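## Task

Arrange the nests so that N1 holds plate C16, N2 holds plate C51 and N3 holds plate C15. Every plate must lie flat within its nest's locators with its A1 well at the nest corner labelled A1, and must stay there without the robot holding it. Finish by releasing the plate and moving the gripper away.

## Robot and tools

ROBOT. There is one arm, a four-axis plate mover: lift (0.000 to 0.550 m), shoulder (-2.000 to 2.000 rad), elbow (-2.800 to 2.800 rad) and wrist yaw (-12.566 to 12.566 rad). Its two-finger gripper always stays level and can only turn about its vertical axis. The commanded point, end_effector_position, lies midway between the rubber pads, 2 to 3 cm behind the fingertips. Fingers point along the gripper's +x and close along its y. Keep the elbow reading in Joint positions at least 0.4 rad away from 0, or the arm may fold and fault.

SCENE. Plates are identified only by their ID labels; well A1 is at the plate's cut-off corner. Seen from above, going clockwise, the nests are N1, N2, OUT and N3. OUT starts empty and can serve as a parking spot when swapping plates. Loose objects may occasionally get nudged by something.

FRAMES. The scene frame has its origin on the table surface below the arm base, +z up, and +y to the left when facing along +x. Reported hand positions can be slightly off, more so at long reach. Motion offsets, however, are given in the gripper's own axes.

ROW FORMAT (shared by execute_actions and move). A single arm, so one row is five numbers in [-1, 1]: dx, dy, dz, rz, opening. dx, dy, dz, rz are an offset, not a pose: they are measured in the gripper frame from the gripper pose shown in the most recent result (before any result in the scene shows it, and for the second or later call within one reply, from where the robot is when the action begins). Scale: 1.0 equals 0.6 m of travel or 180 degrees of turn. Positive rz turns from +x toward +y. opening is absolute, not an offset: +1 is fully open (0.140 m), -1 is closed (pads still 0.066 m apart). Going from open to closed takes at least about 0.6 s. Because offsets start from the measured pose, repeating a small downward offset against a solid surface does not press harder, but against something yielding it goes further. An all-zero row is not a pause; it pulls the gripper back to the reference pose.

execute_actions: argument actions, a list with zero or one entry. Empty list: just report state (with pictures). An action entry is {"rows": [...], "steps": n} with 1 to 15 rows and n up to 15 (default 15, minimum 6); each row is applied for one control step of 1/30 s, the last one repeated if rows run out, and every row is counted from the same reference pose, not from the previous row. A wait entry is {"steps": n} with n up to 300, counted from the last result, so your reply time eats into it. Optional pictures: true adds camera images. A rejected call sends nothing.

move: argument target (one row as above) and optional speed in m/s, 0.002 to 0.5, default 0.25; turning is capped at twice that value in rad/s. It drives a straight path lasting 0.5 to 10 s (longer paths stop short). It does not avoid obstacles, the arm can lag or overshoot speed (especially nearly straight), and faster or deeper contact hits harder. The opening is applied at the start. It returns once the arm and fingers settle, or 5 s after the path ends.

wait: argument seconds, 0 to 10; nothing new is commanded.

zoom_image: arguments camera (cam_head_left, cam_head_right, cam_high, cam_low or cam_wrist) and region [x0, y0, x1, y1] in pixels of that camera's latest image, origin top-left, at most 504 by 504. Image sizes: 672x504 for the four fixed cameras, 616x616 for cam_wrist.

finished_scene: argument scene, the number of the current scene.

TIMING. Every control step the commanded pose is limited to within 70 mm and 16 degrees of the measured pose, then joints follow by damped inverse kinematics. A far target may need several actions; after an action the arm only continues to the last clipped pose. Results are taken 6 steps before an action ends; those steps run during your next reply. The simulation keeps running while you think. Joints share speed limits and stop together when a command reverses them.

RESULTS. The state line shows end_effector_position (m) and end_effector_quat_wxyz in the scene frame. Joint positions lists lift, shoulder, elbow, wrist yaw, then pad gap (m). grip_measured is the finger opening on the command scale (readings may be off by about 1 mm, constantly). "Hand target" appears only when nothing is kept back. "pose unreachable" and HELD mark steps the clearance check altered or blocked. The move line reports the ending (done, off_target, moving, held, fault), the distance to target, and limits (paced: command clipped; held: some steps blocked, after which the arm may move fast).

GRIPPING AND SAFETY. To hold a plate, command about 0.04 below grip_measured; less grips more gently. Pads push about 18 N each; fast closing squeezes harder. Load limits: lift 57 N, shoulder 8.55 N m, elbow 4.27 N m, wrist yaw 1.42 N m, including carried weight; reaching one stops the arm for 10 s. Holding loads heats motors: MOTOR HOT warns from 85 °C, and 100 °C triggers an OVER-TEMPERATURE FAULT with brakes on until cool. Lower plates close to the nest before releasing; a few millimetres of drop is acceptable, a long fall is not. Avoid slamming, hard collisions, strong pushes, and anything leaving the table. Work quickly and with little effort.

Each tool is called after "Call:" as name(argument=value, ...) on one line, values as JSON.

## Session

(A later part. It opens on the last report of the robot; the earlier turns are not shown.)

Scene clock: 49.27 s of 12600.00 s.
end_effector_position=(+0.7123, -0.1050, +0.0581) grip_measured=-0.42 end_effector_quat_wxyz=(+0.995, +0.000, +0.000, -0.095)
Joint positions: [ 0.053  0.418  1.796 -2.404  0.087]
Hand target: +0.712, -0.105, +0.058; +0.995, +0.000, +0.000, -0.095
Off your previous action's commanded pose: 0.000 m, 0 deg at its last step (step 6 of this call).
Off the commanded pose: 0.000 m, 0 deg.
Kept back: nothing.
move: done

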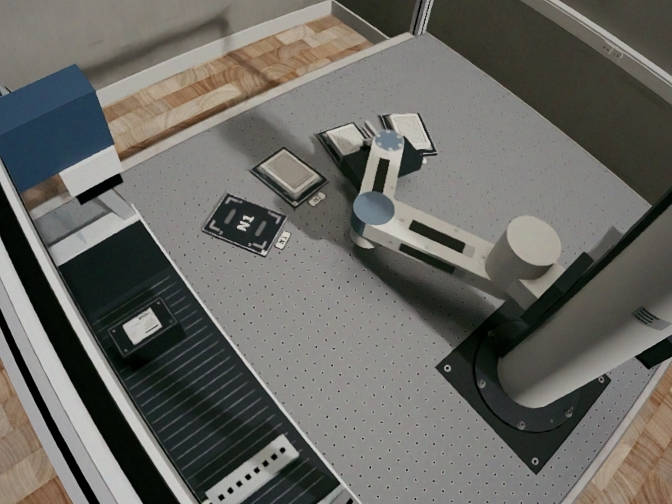

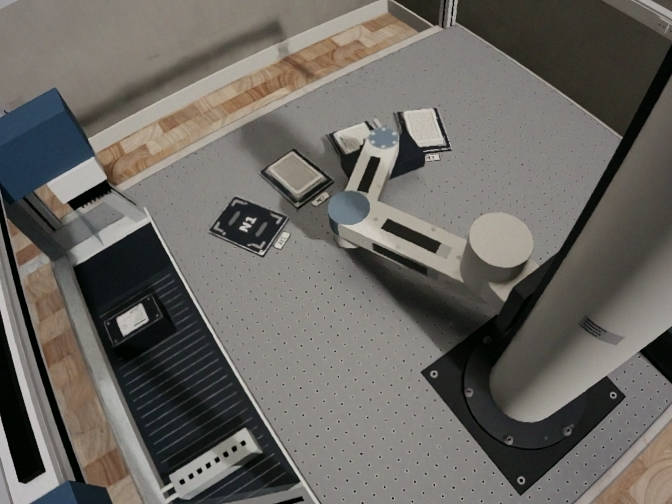

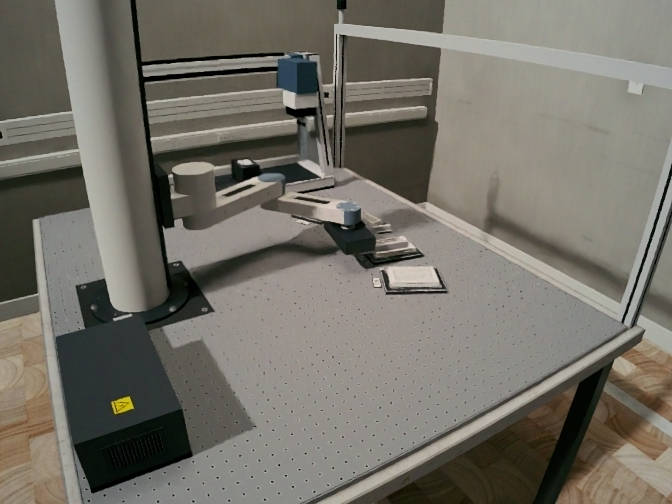

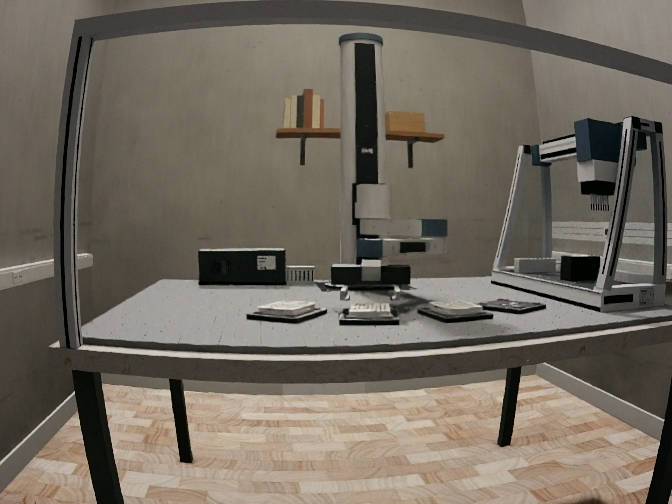

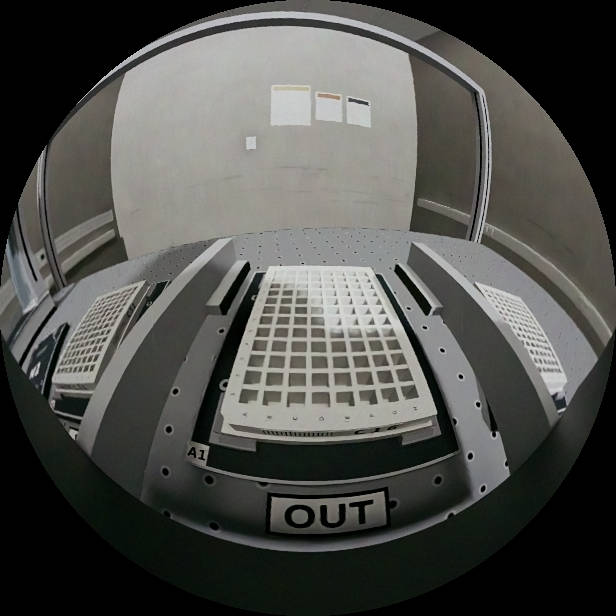

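Call:
move(target=[0, -0.0004, -0.0398, 0, -0.42], speed=0.08)

Call:
execute_actions(actions=[{"rows": [[0,0,0,0,-0.45],[0,0,0,0,-0.48],[0,0,0,0,-0.51],[0,0,0,0,-0.53],[0,0,0,0,-0.55],[0,0,0,0,-0.57],[0,0,0,0,-0.59],[0,0,0,0,-0.61],[0,0,0,0,-0.62]], "steps": 15}])

Scene clock: 50.20 s of 12600.00 s.
end_effector_position=(+0.7122, -0.1051, +0.0342) grip_measured=-0.42 end_effector_quat_wxyz=(+0.995, +0.000, +0.000, -0.095)
Joint positions: [ 0.029  0.417  1.796 -2.404  0.087]
Hand target: +0.712, -0.105, +0.034; +0.995, +0.000, +0.000, -0.095
Off the commanded pose: 0.000 m, 0 deg.
Kept back: nothing.
move: done

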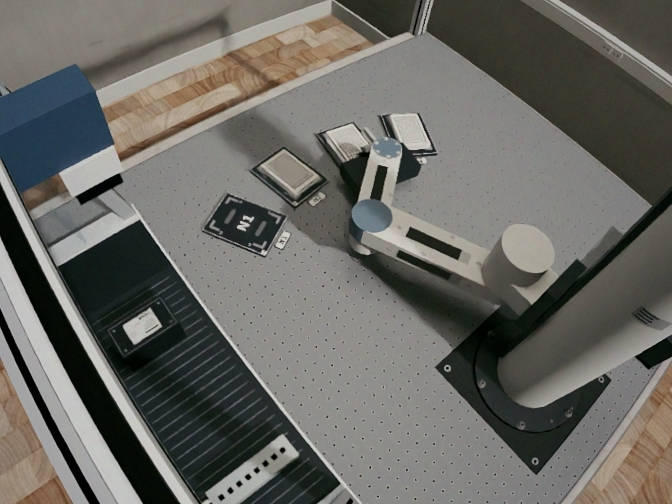

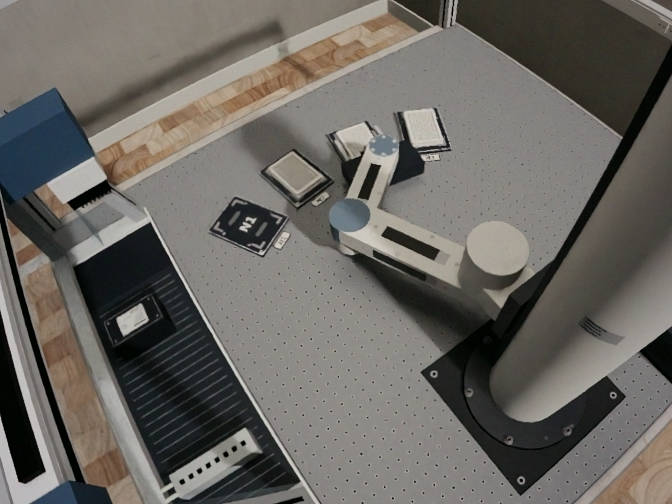

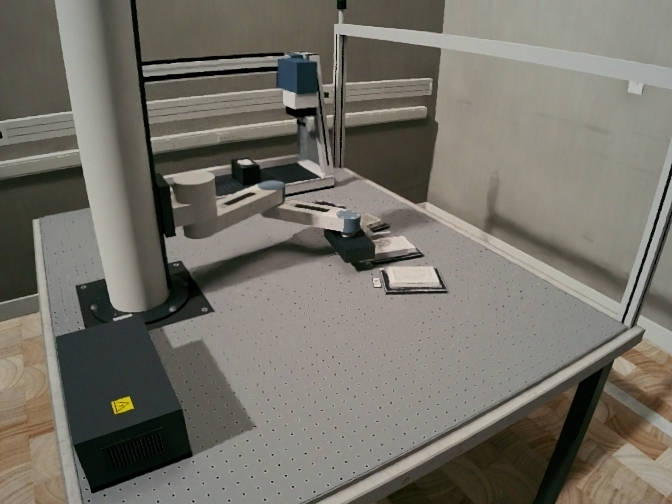

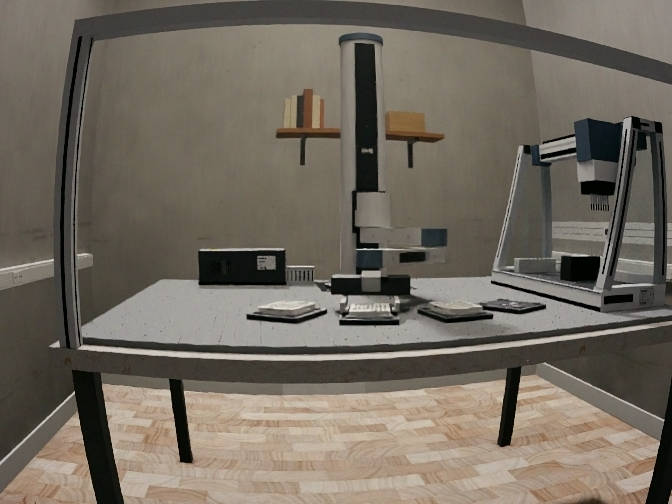

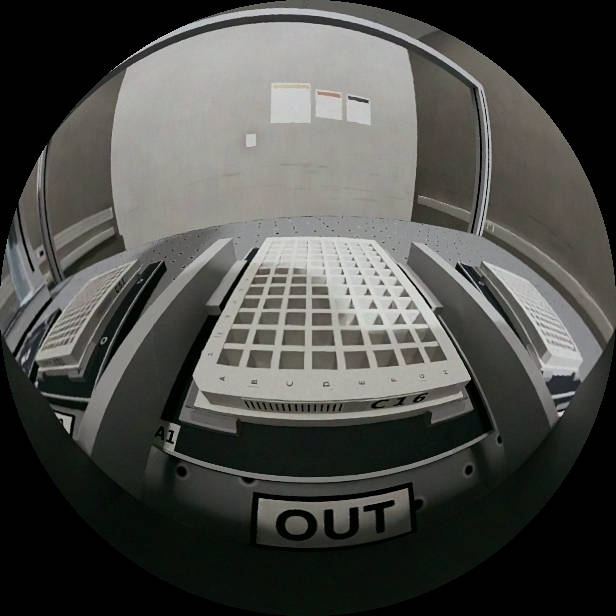

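Scene clock: 50.50 s of 12600.00 s.
end_effector_position=(+0.7122, -0.1051, +0.0342) grip_measured=-0.58 end_effector_quat_wxyz=(+0.995, +0.000, +0.000, -0.095)
Joint positions: [ 0.029  0.417  1.796 -2.404  0.082]
Steps of this call (steps 1 to 9: the first 9 steps of this action). Readings (end_effector_position):
1: (+0.7122, -0.1051, +0.0342)
2: (+0.7122, -0.1051, +0.0342)
4: (+0.7122, -0.1051, +0.0342)
8: (+0.7122, -0.1051, +0.0342)
9: the state above

Call:
zoom_image(camera="cam_wrist", region=[80, 250, 170, 330])

Call:
move(target=[0, 0, 0.0398, 0, -0.62], speed=0.08)

Call:
zoom_image(camera="cam_wrist", region=[175, 400, 275, 480])

Call:
zoom_image(camera="cam_wrist", region=[380, 390, 480, 470])

Region (80, 250, 170, 330) of cam_wrist's 616x616 image, scaled by 5.600, with more detail than that image has.

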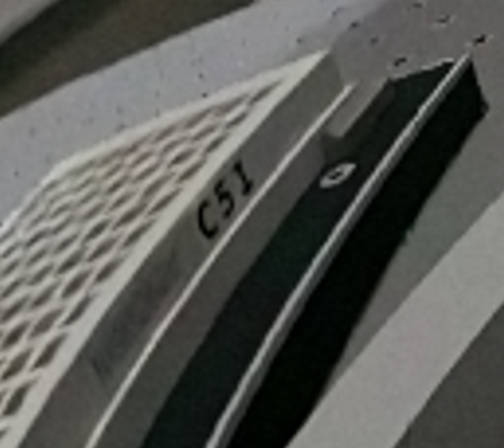

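Scene clock: 51.53 s of 12600.00 s.
end_effector_position=(+0.7122, -0.1051, +0.0581) grip_measured=-0.58 end_effector_quat_wxyz=(+0.995, +0.000, +0.000, -0.095)
Joint positions: [ 0.053  0.417  1.796 -2.404  0.082]
Hand target: +0.712, -0.105, +0.058; +0.995, +0.000, +0.000, -0.095
Off your previous action's commanded pose: 0.000 m, 0 deg at its last step (step 6 of this call).
Off the commanded pose: 0.000 m, 0 deg.
Kept back: nothing.
move: done

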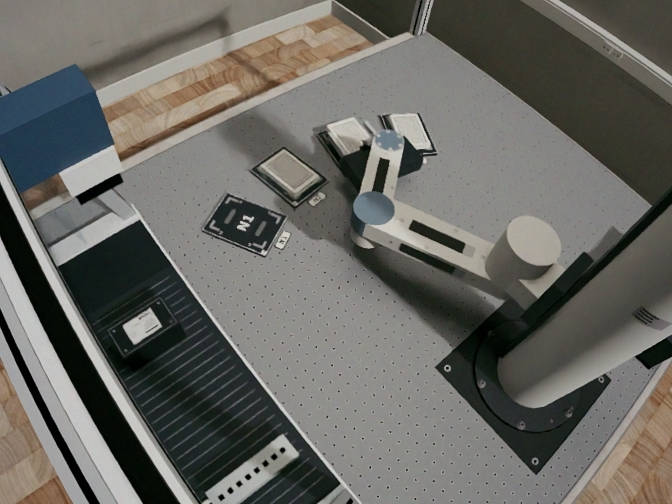

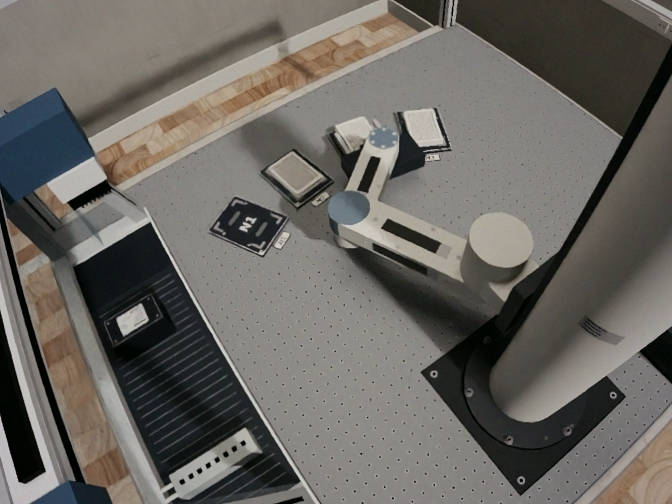

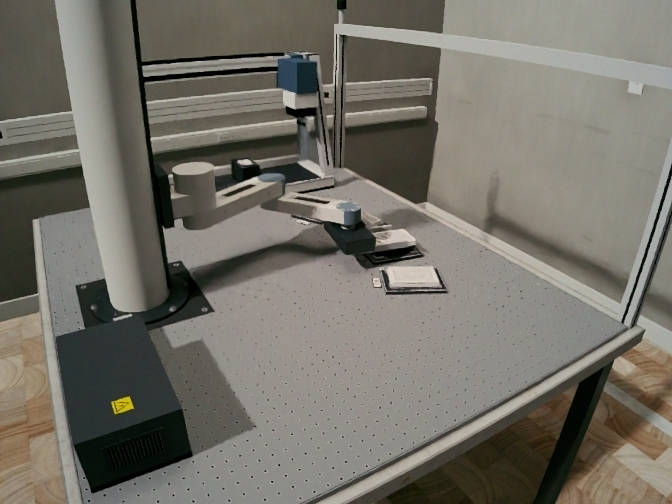

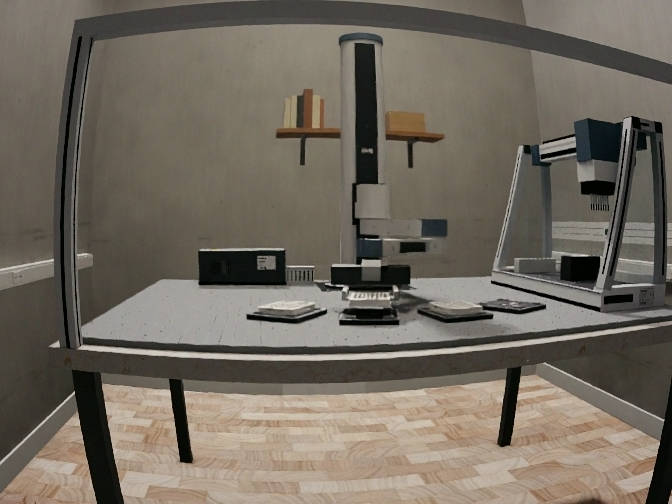

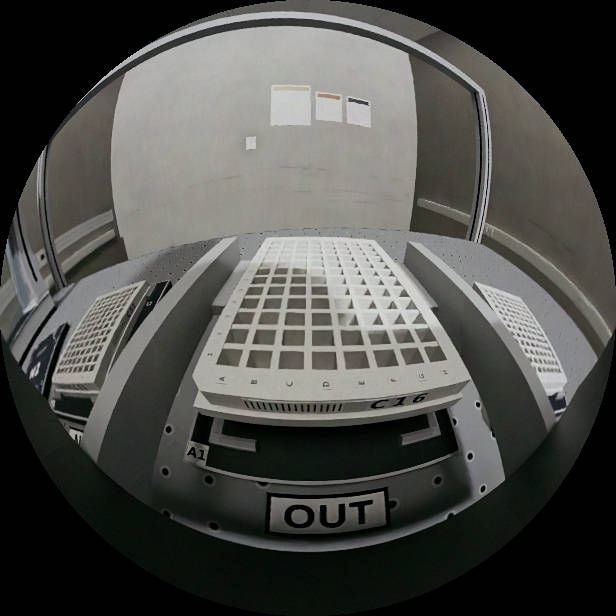

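Region (175, 400, 275, 480) of cam_wrist's 616x616 image, scaled by 5.040, with more detail than that image has; it fills the top 403 rows of this view, and the rest is white.

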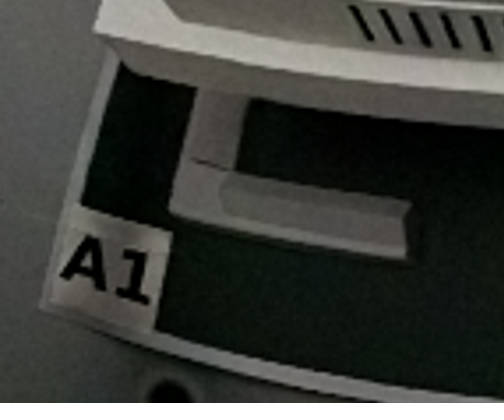

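Region (380, 390, 480, 470) of cam_wrist's 616x616 image, scaled by 5.040, with more detail than that image has; it fills the top 403 rows of this view, and the rest is white.

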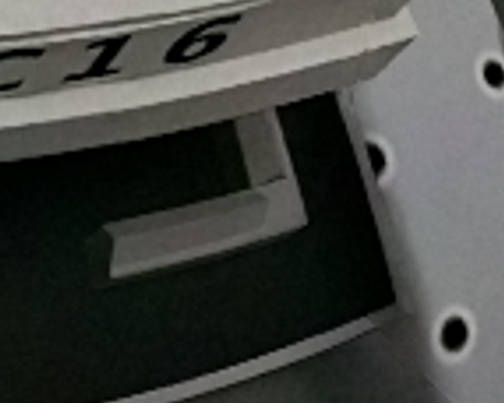

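Call:
move(target=[-0.18206, 0.57897, 0, 0.2171, -0.62], speed=0.45)

Call:
zoom_image(camera="cam_wrist", region=[175, 400, 275, 480])

Call:
zoom_image(camera="cam_wrist", region=[380, 390, 480, 470])

Scene clock: 53.23 s of 12600.00 s.
end_effector_position=(+0.6706, +0.2570, +0.0581) grip_measured=-0.58 end_effector_quat_wxyz=(+0.970, +0.000, +0.000, +0.244)
Joint positions: [ 0.053  1.055  1.865 -2.428  0.082]
Hand target: +0.671, +0.257, +0.058; +0.970, +0.000, +0.000, +0.243
Off the commanded pose: 0.000 m, 0 deg.
Kept back: nothing.
move: done

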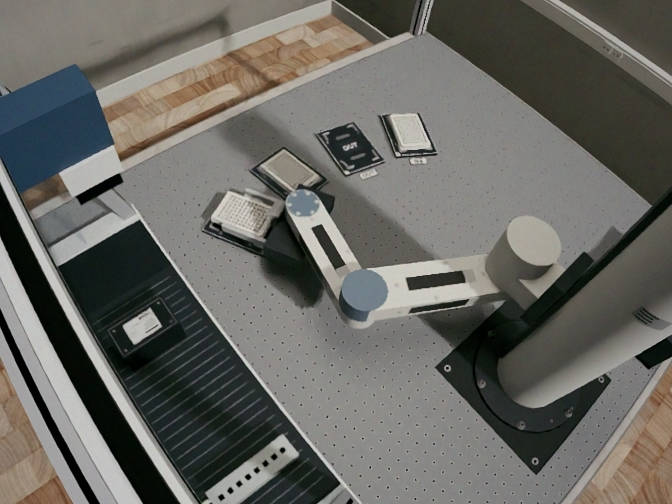

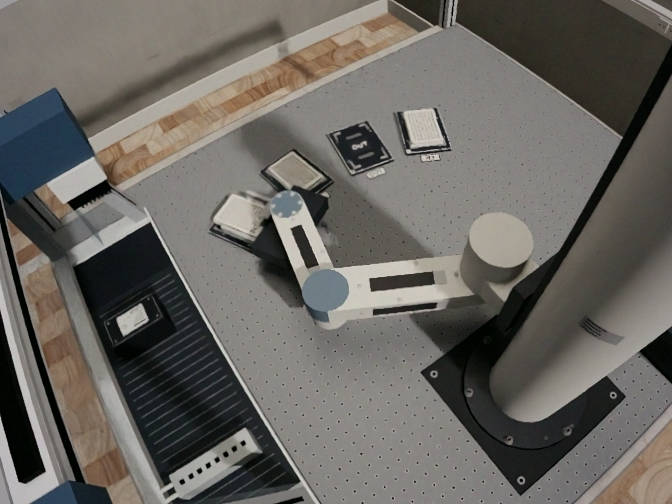

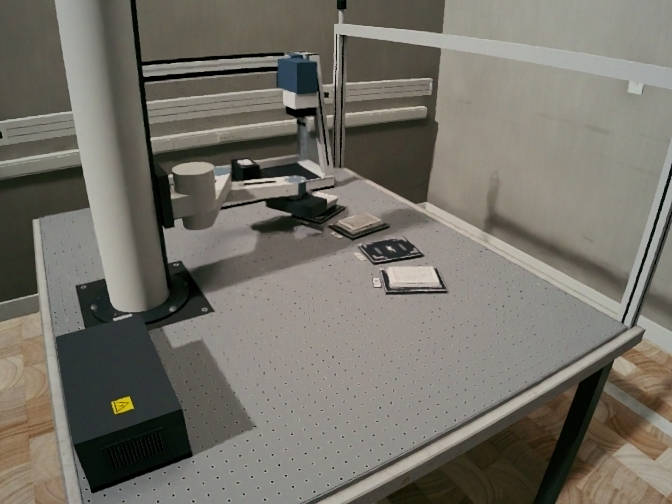

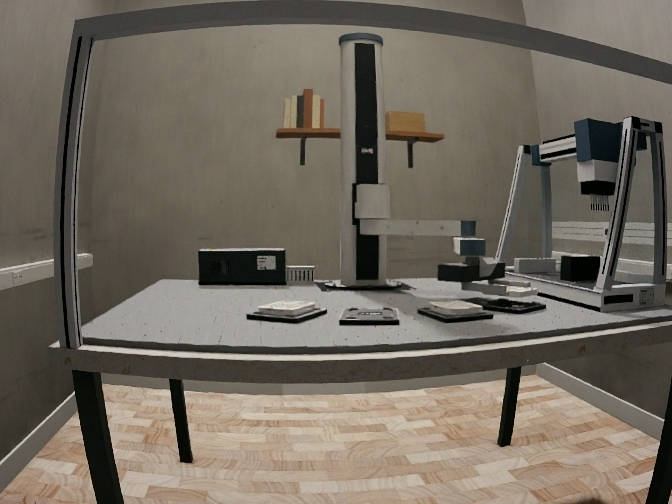

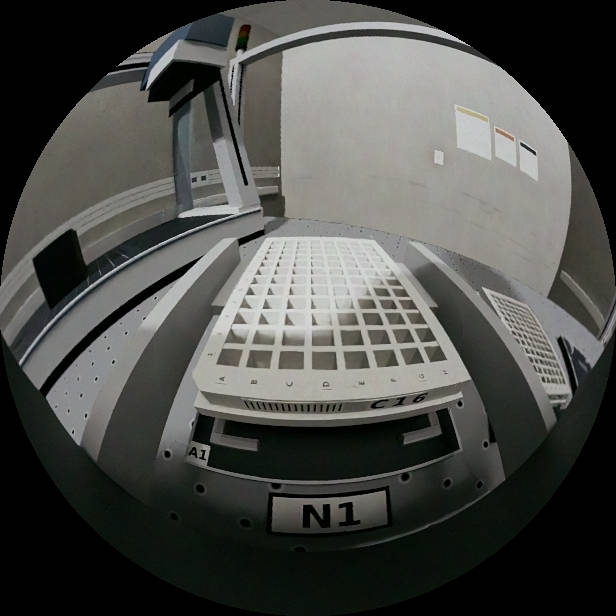

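Region (175, 400, 275, 480) of cam_wrist's 616x616 image, scaled by 5.040, with more detail than that image has; it fills the top 403 rows of this view, and the rest is white.

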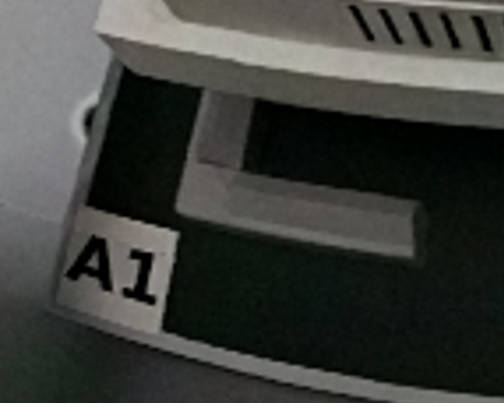

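Region (380, 390, 480, 470) of cam_wrist's 616x616 image, scaled by 5.040, with more detail than that image has; it fills the top 403 rows of this view, and the rest is white.

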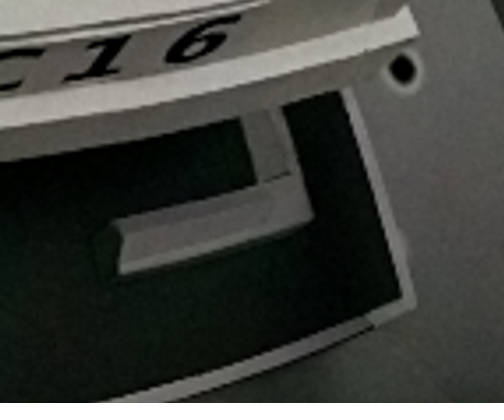

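Call:
move(target=[0.0004, -0.0009, -0.0388, -0.0003, -0.62], speed=0.06)

Scene clock: 54.17 s of 12600.00 s.
end_effector_position=(+0.6710, +0.2567, +0.0348) grip_measured=-0.58 end_effector_quat_wxyz=(+0.970, +0.000, +0.000, +0.243)
Joint positions: [ 0.03   1.054  1.866 -2.429  0.082]
Hand target: +0.671, +0.257, +0.035; +0.970, +0.000, +0.000, +0.243
Off the commanded pose: 0.000 m, 0 deg.
Kept back: nothing.
move: done

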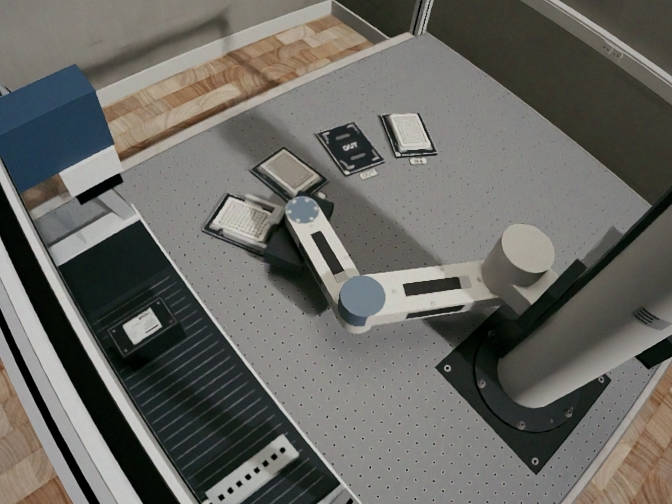

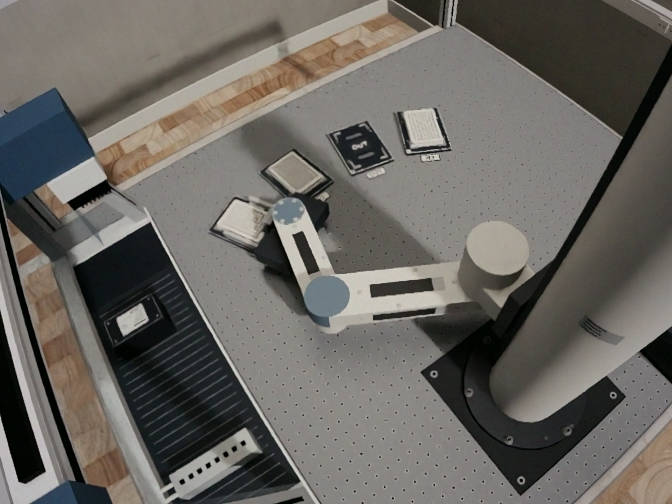

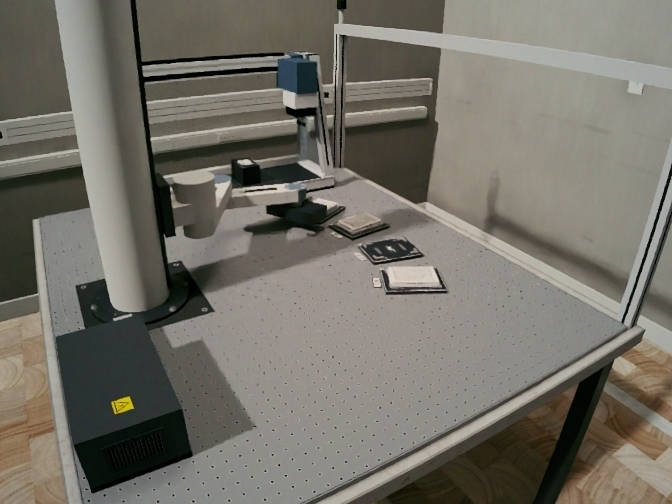

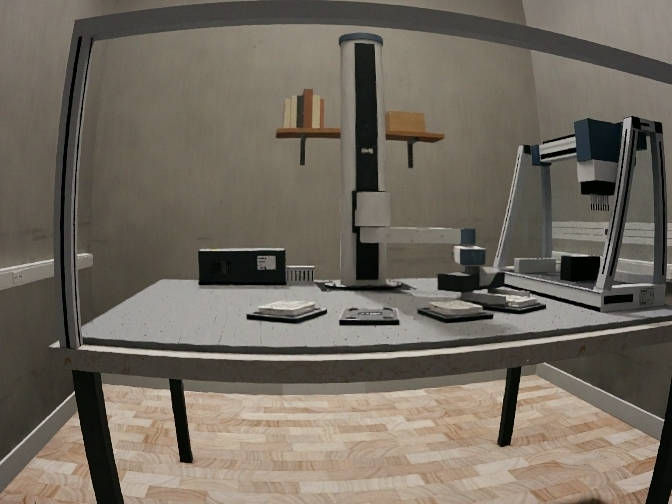

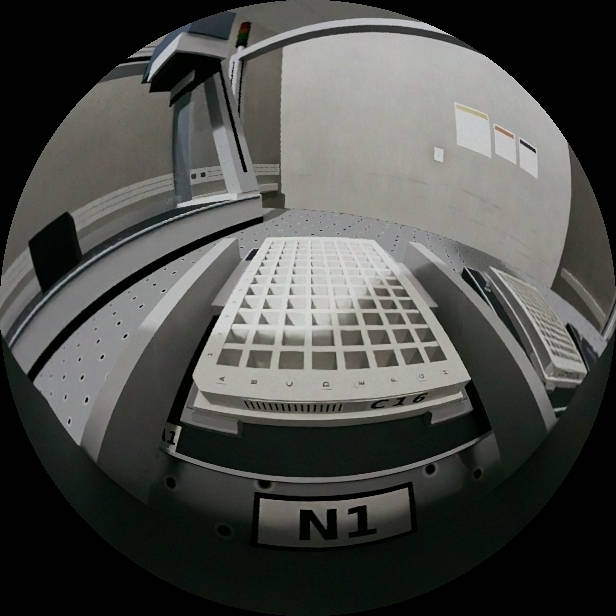

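Call:
execute_actions(actions=[{"rows": [[0,0,0,0,-0.56],[0,0,0,0,-0.52],[0,0,0,0,-0.48],[0,0,0,0,-0.42],[0,0,0,0,-0.36],[0,0,0,0,-0.3],[0,0,0,0,-0.3],[0,0,0.008,0,-0.3],[0,0,0.016,0,-0.3],[0,0,0.024,0,-0.3],[0,0,0.032,0,-0.3],[0,0,0.04,0,-0.3],[0,0,0.05,0,-0.3]], "steps": 15}])

Call:
move(target=[-0.25, 0, 0.1, 0, 0.0], speed=0.45)

Scene clock: 54.70 s of 12600.00 s.
end_effector_position=(+0.6710, +0.2567, +0.0364) grip_measured=-0.30 end_effector_quat_wxyz=(+0.970, +0.000, +0.000, +0.243)
Joint positions: [ 0.031  1.054  1.866 -2.429  0.092]
Steps of this call (steps 1 to 7: nothing new was sent; steps 8 to 16: the first 9 steps of this action). Readings (end_effector_position):
8: (+0.6710, +0.2567, +0.0348)
9: (+0.6710, +0.2567, +0.0348)
11: (+0.6710, +0.2567, +0.0348)
15: (+0.6710, +0.2567, +0.0349)
16: the state above

Scene clock: 56.03 s of 12600.00 s.
end_effector_position=(+0.5388, +0.1859, +0.1249) grip_measured=+0.00 end_effector_quat_wxyz=(+0.970, +0.000, +0.000, +0.243)
Joint positions: [ 0.12   1.367  1.075 -1.952  0.103]
Hand target: +0.539, +0.186, +0.125; +0.970, +0.000, +0.000, +0.243
Off your previous action's commanded pose: 0.002 m, 0 deg at its last step (step 6 of this call).
Off the commanded pose: 0.000 m, 0 deg.
Kept back: nothing.
move: done

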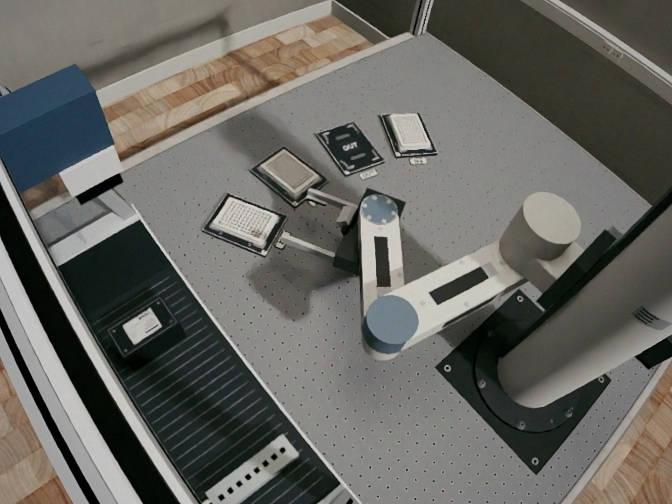

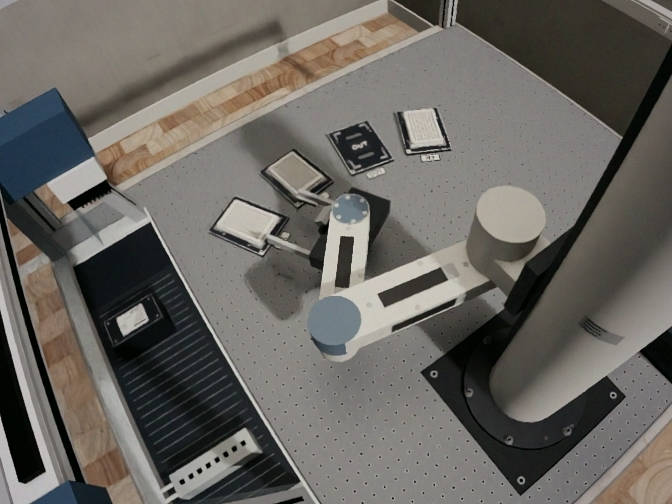

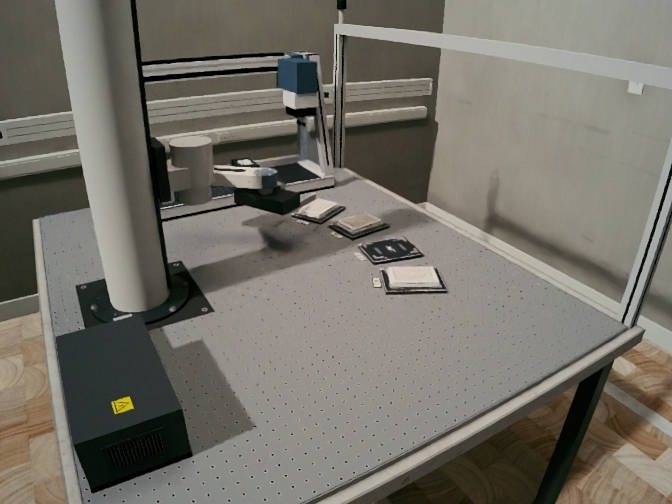

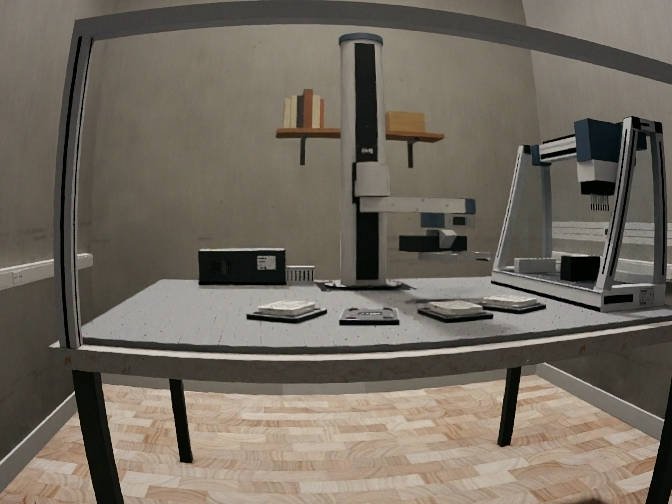

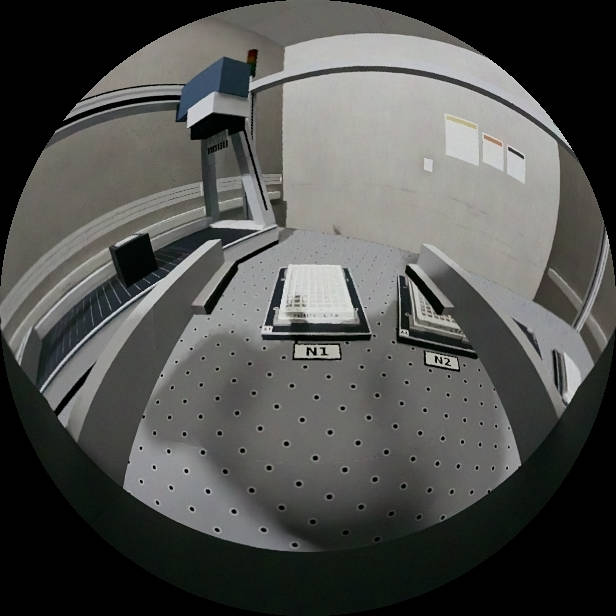

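Call:
zoom_image(camera="cam_low", region=[230, 280, 560, 340])

Call:
zoom_image(camera="cam_wrist", region=[250, 255, 390, 365])

Call:
zoom_image(camera="cam_high", region=[360, 250, 460, 310])

Region (230, 280, 560, 340) of cam_low's 672x504 image, scaled by 1.527, with more detail than that image has; it fills the top 92 rows of this view, and the rest is white.

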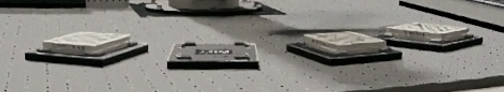

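Region (250, 255, 390, 365) of cam_wrist's 616x616 image, scaled by 3.600, with more detail than that image has; it fills the top 396 rows of this view, and the rest is white.

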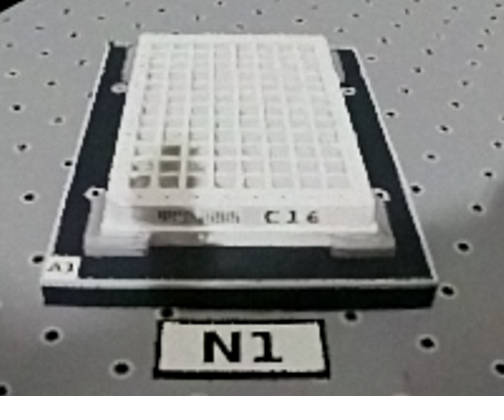

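Region (360, 250, 460, 310) of cam_high's 672x504 image, scaled by 5.040, with more detail than that image has; it fills the top 302 rows of this view, and the rest is white.

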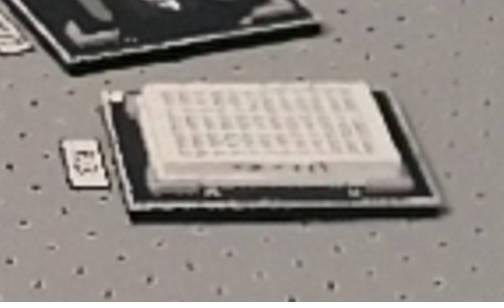

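All three plates look seated flat in their nests, so I'm ending scene 1.

Call:
finished_scene(scene=1)

The scene is finished: the task was done.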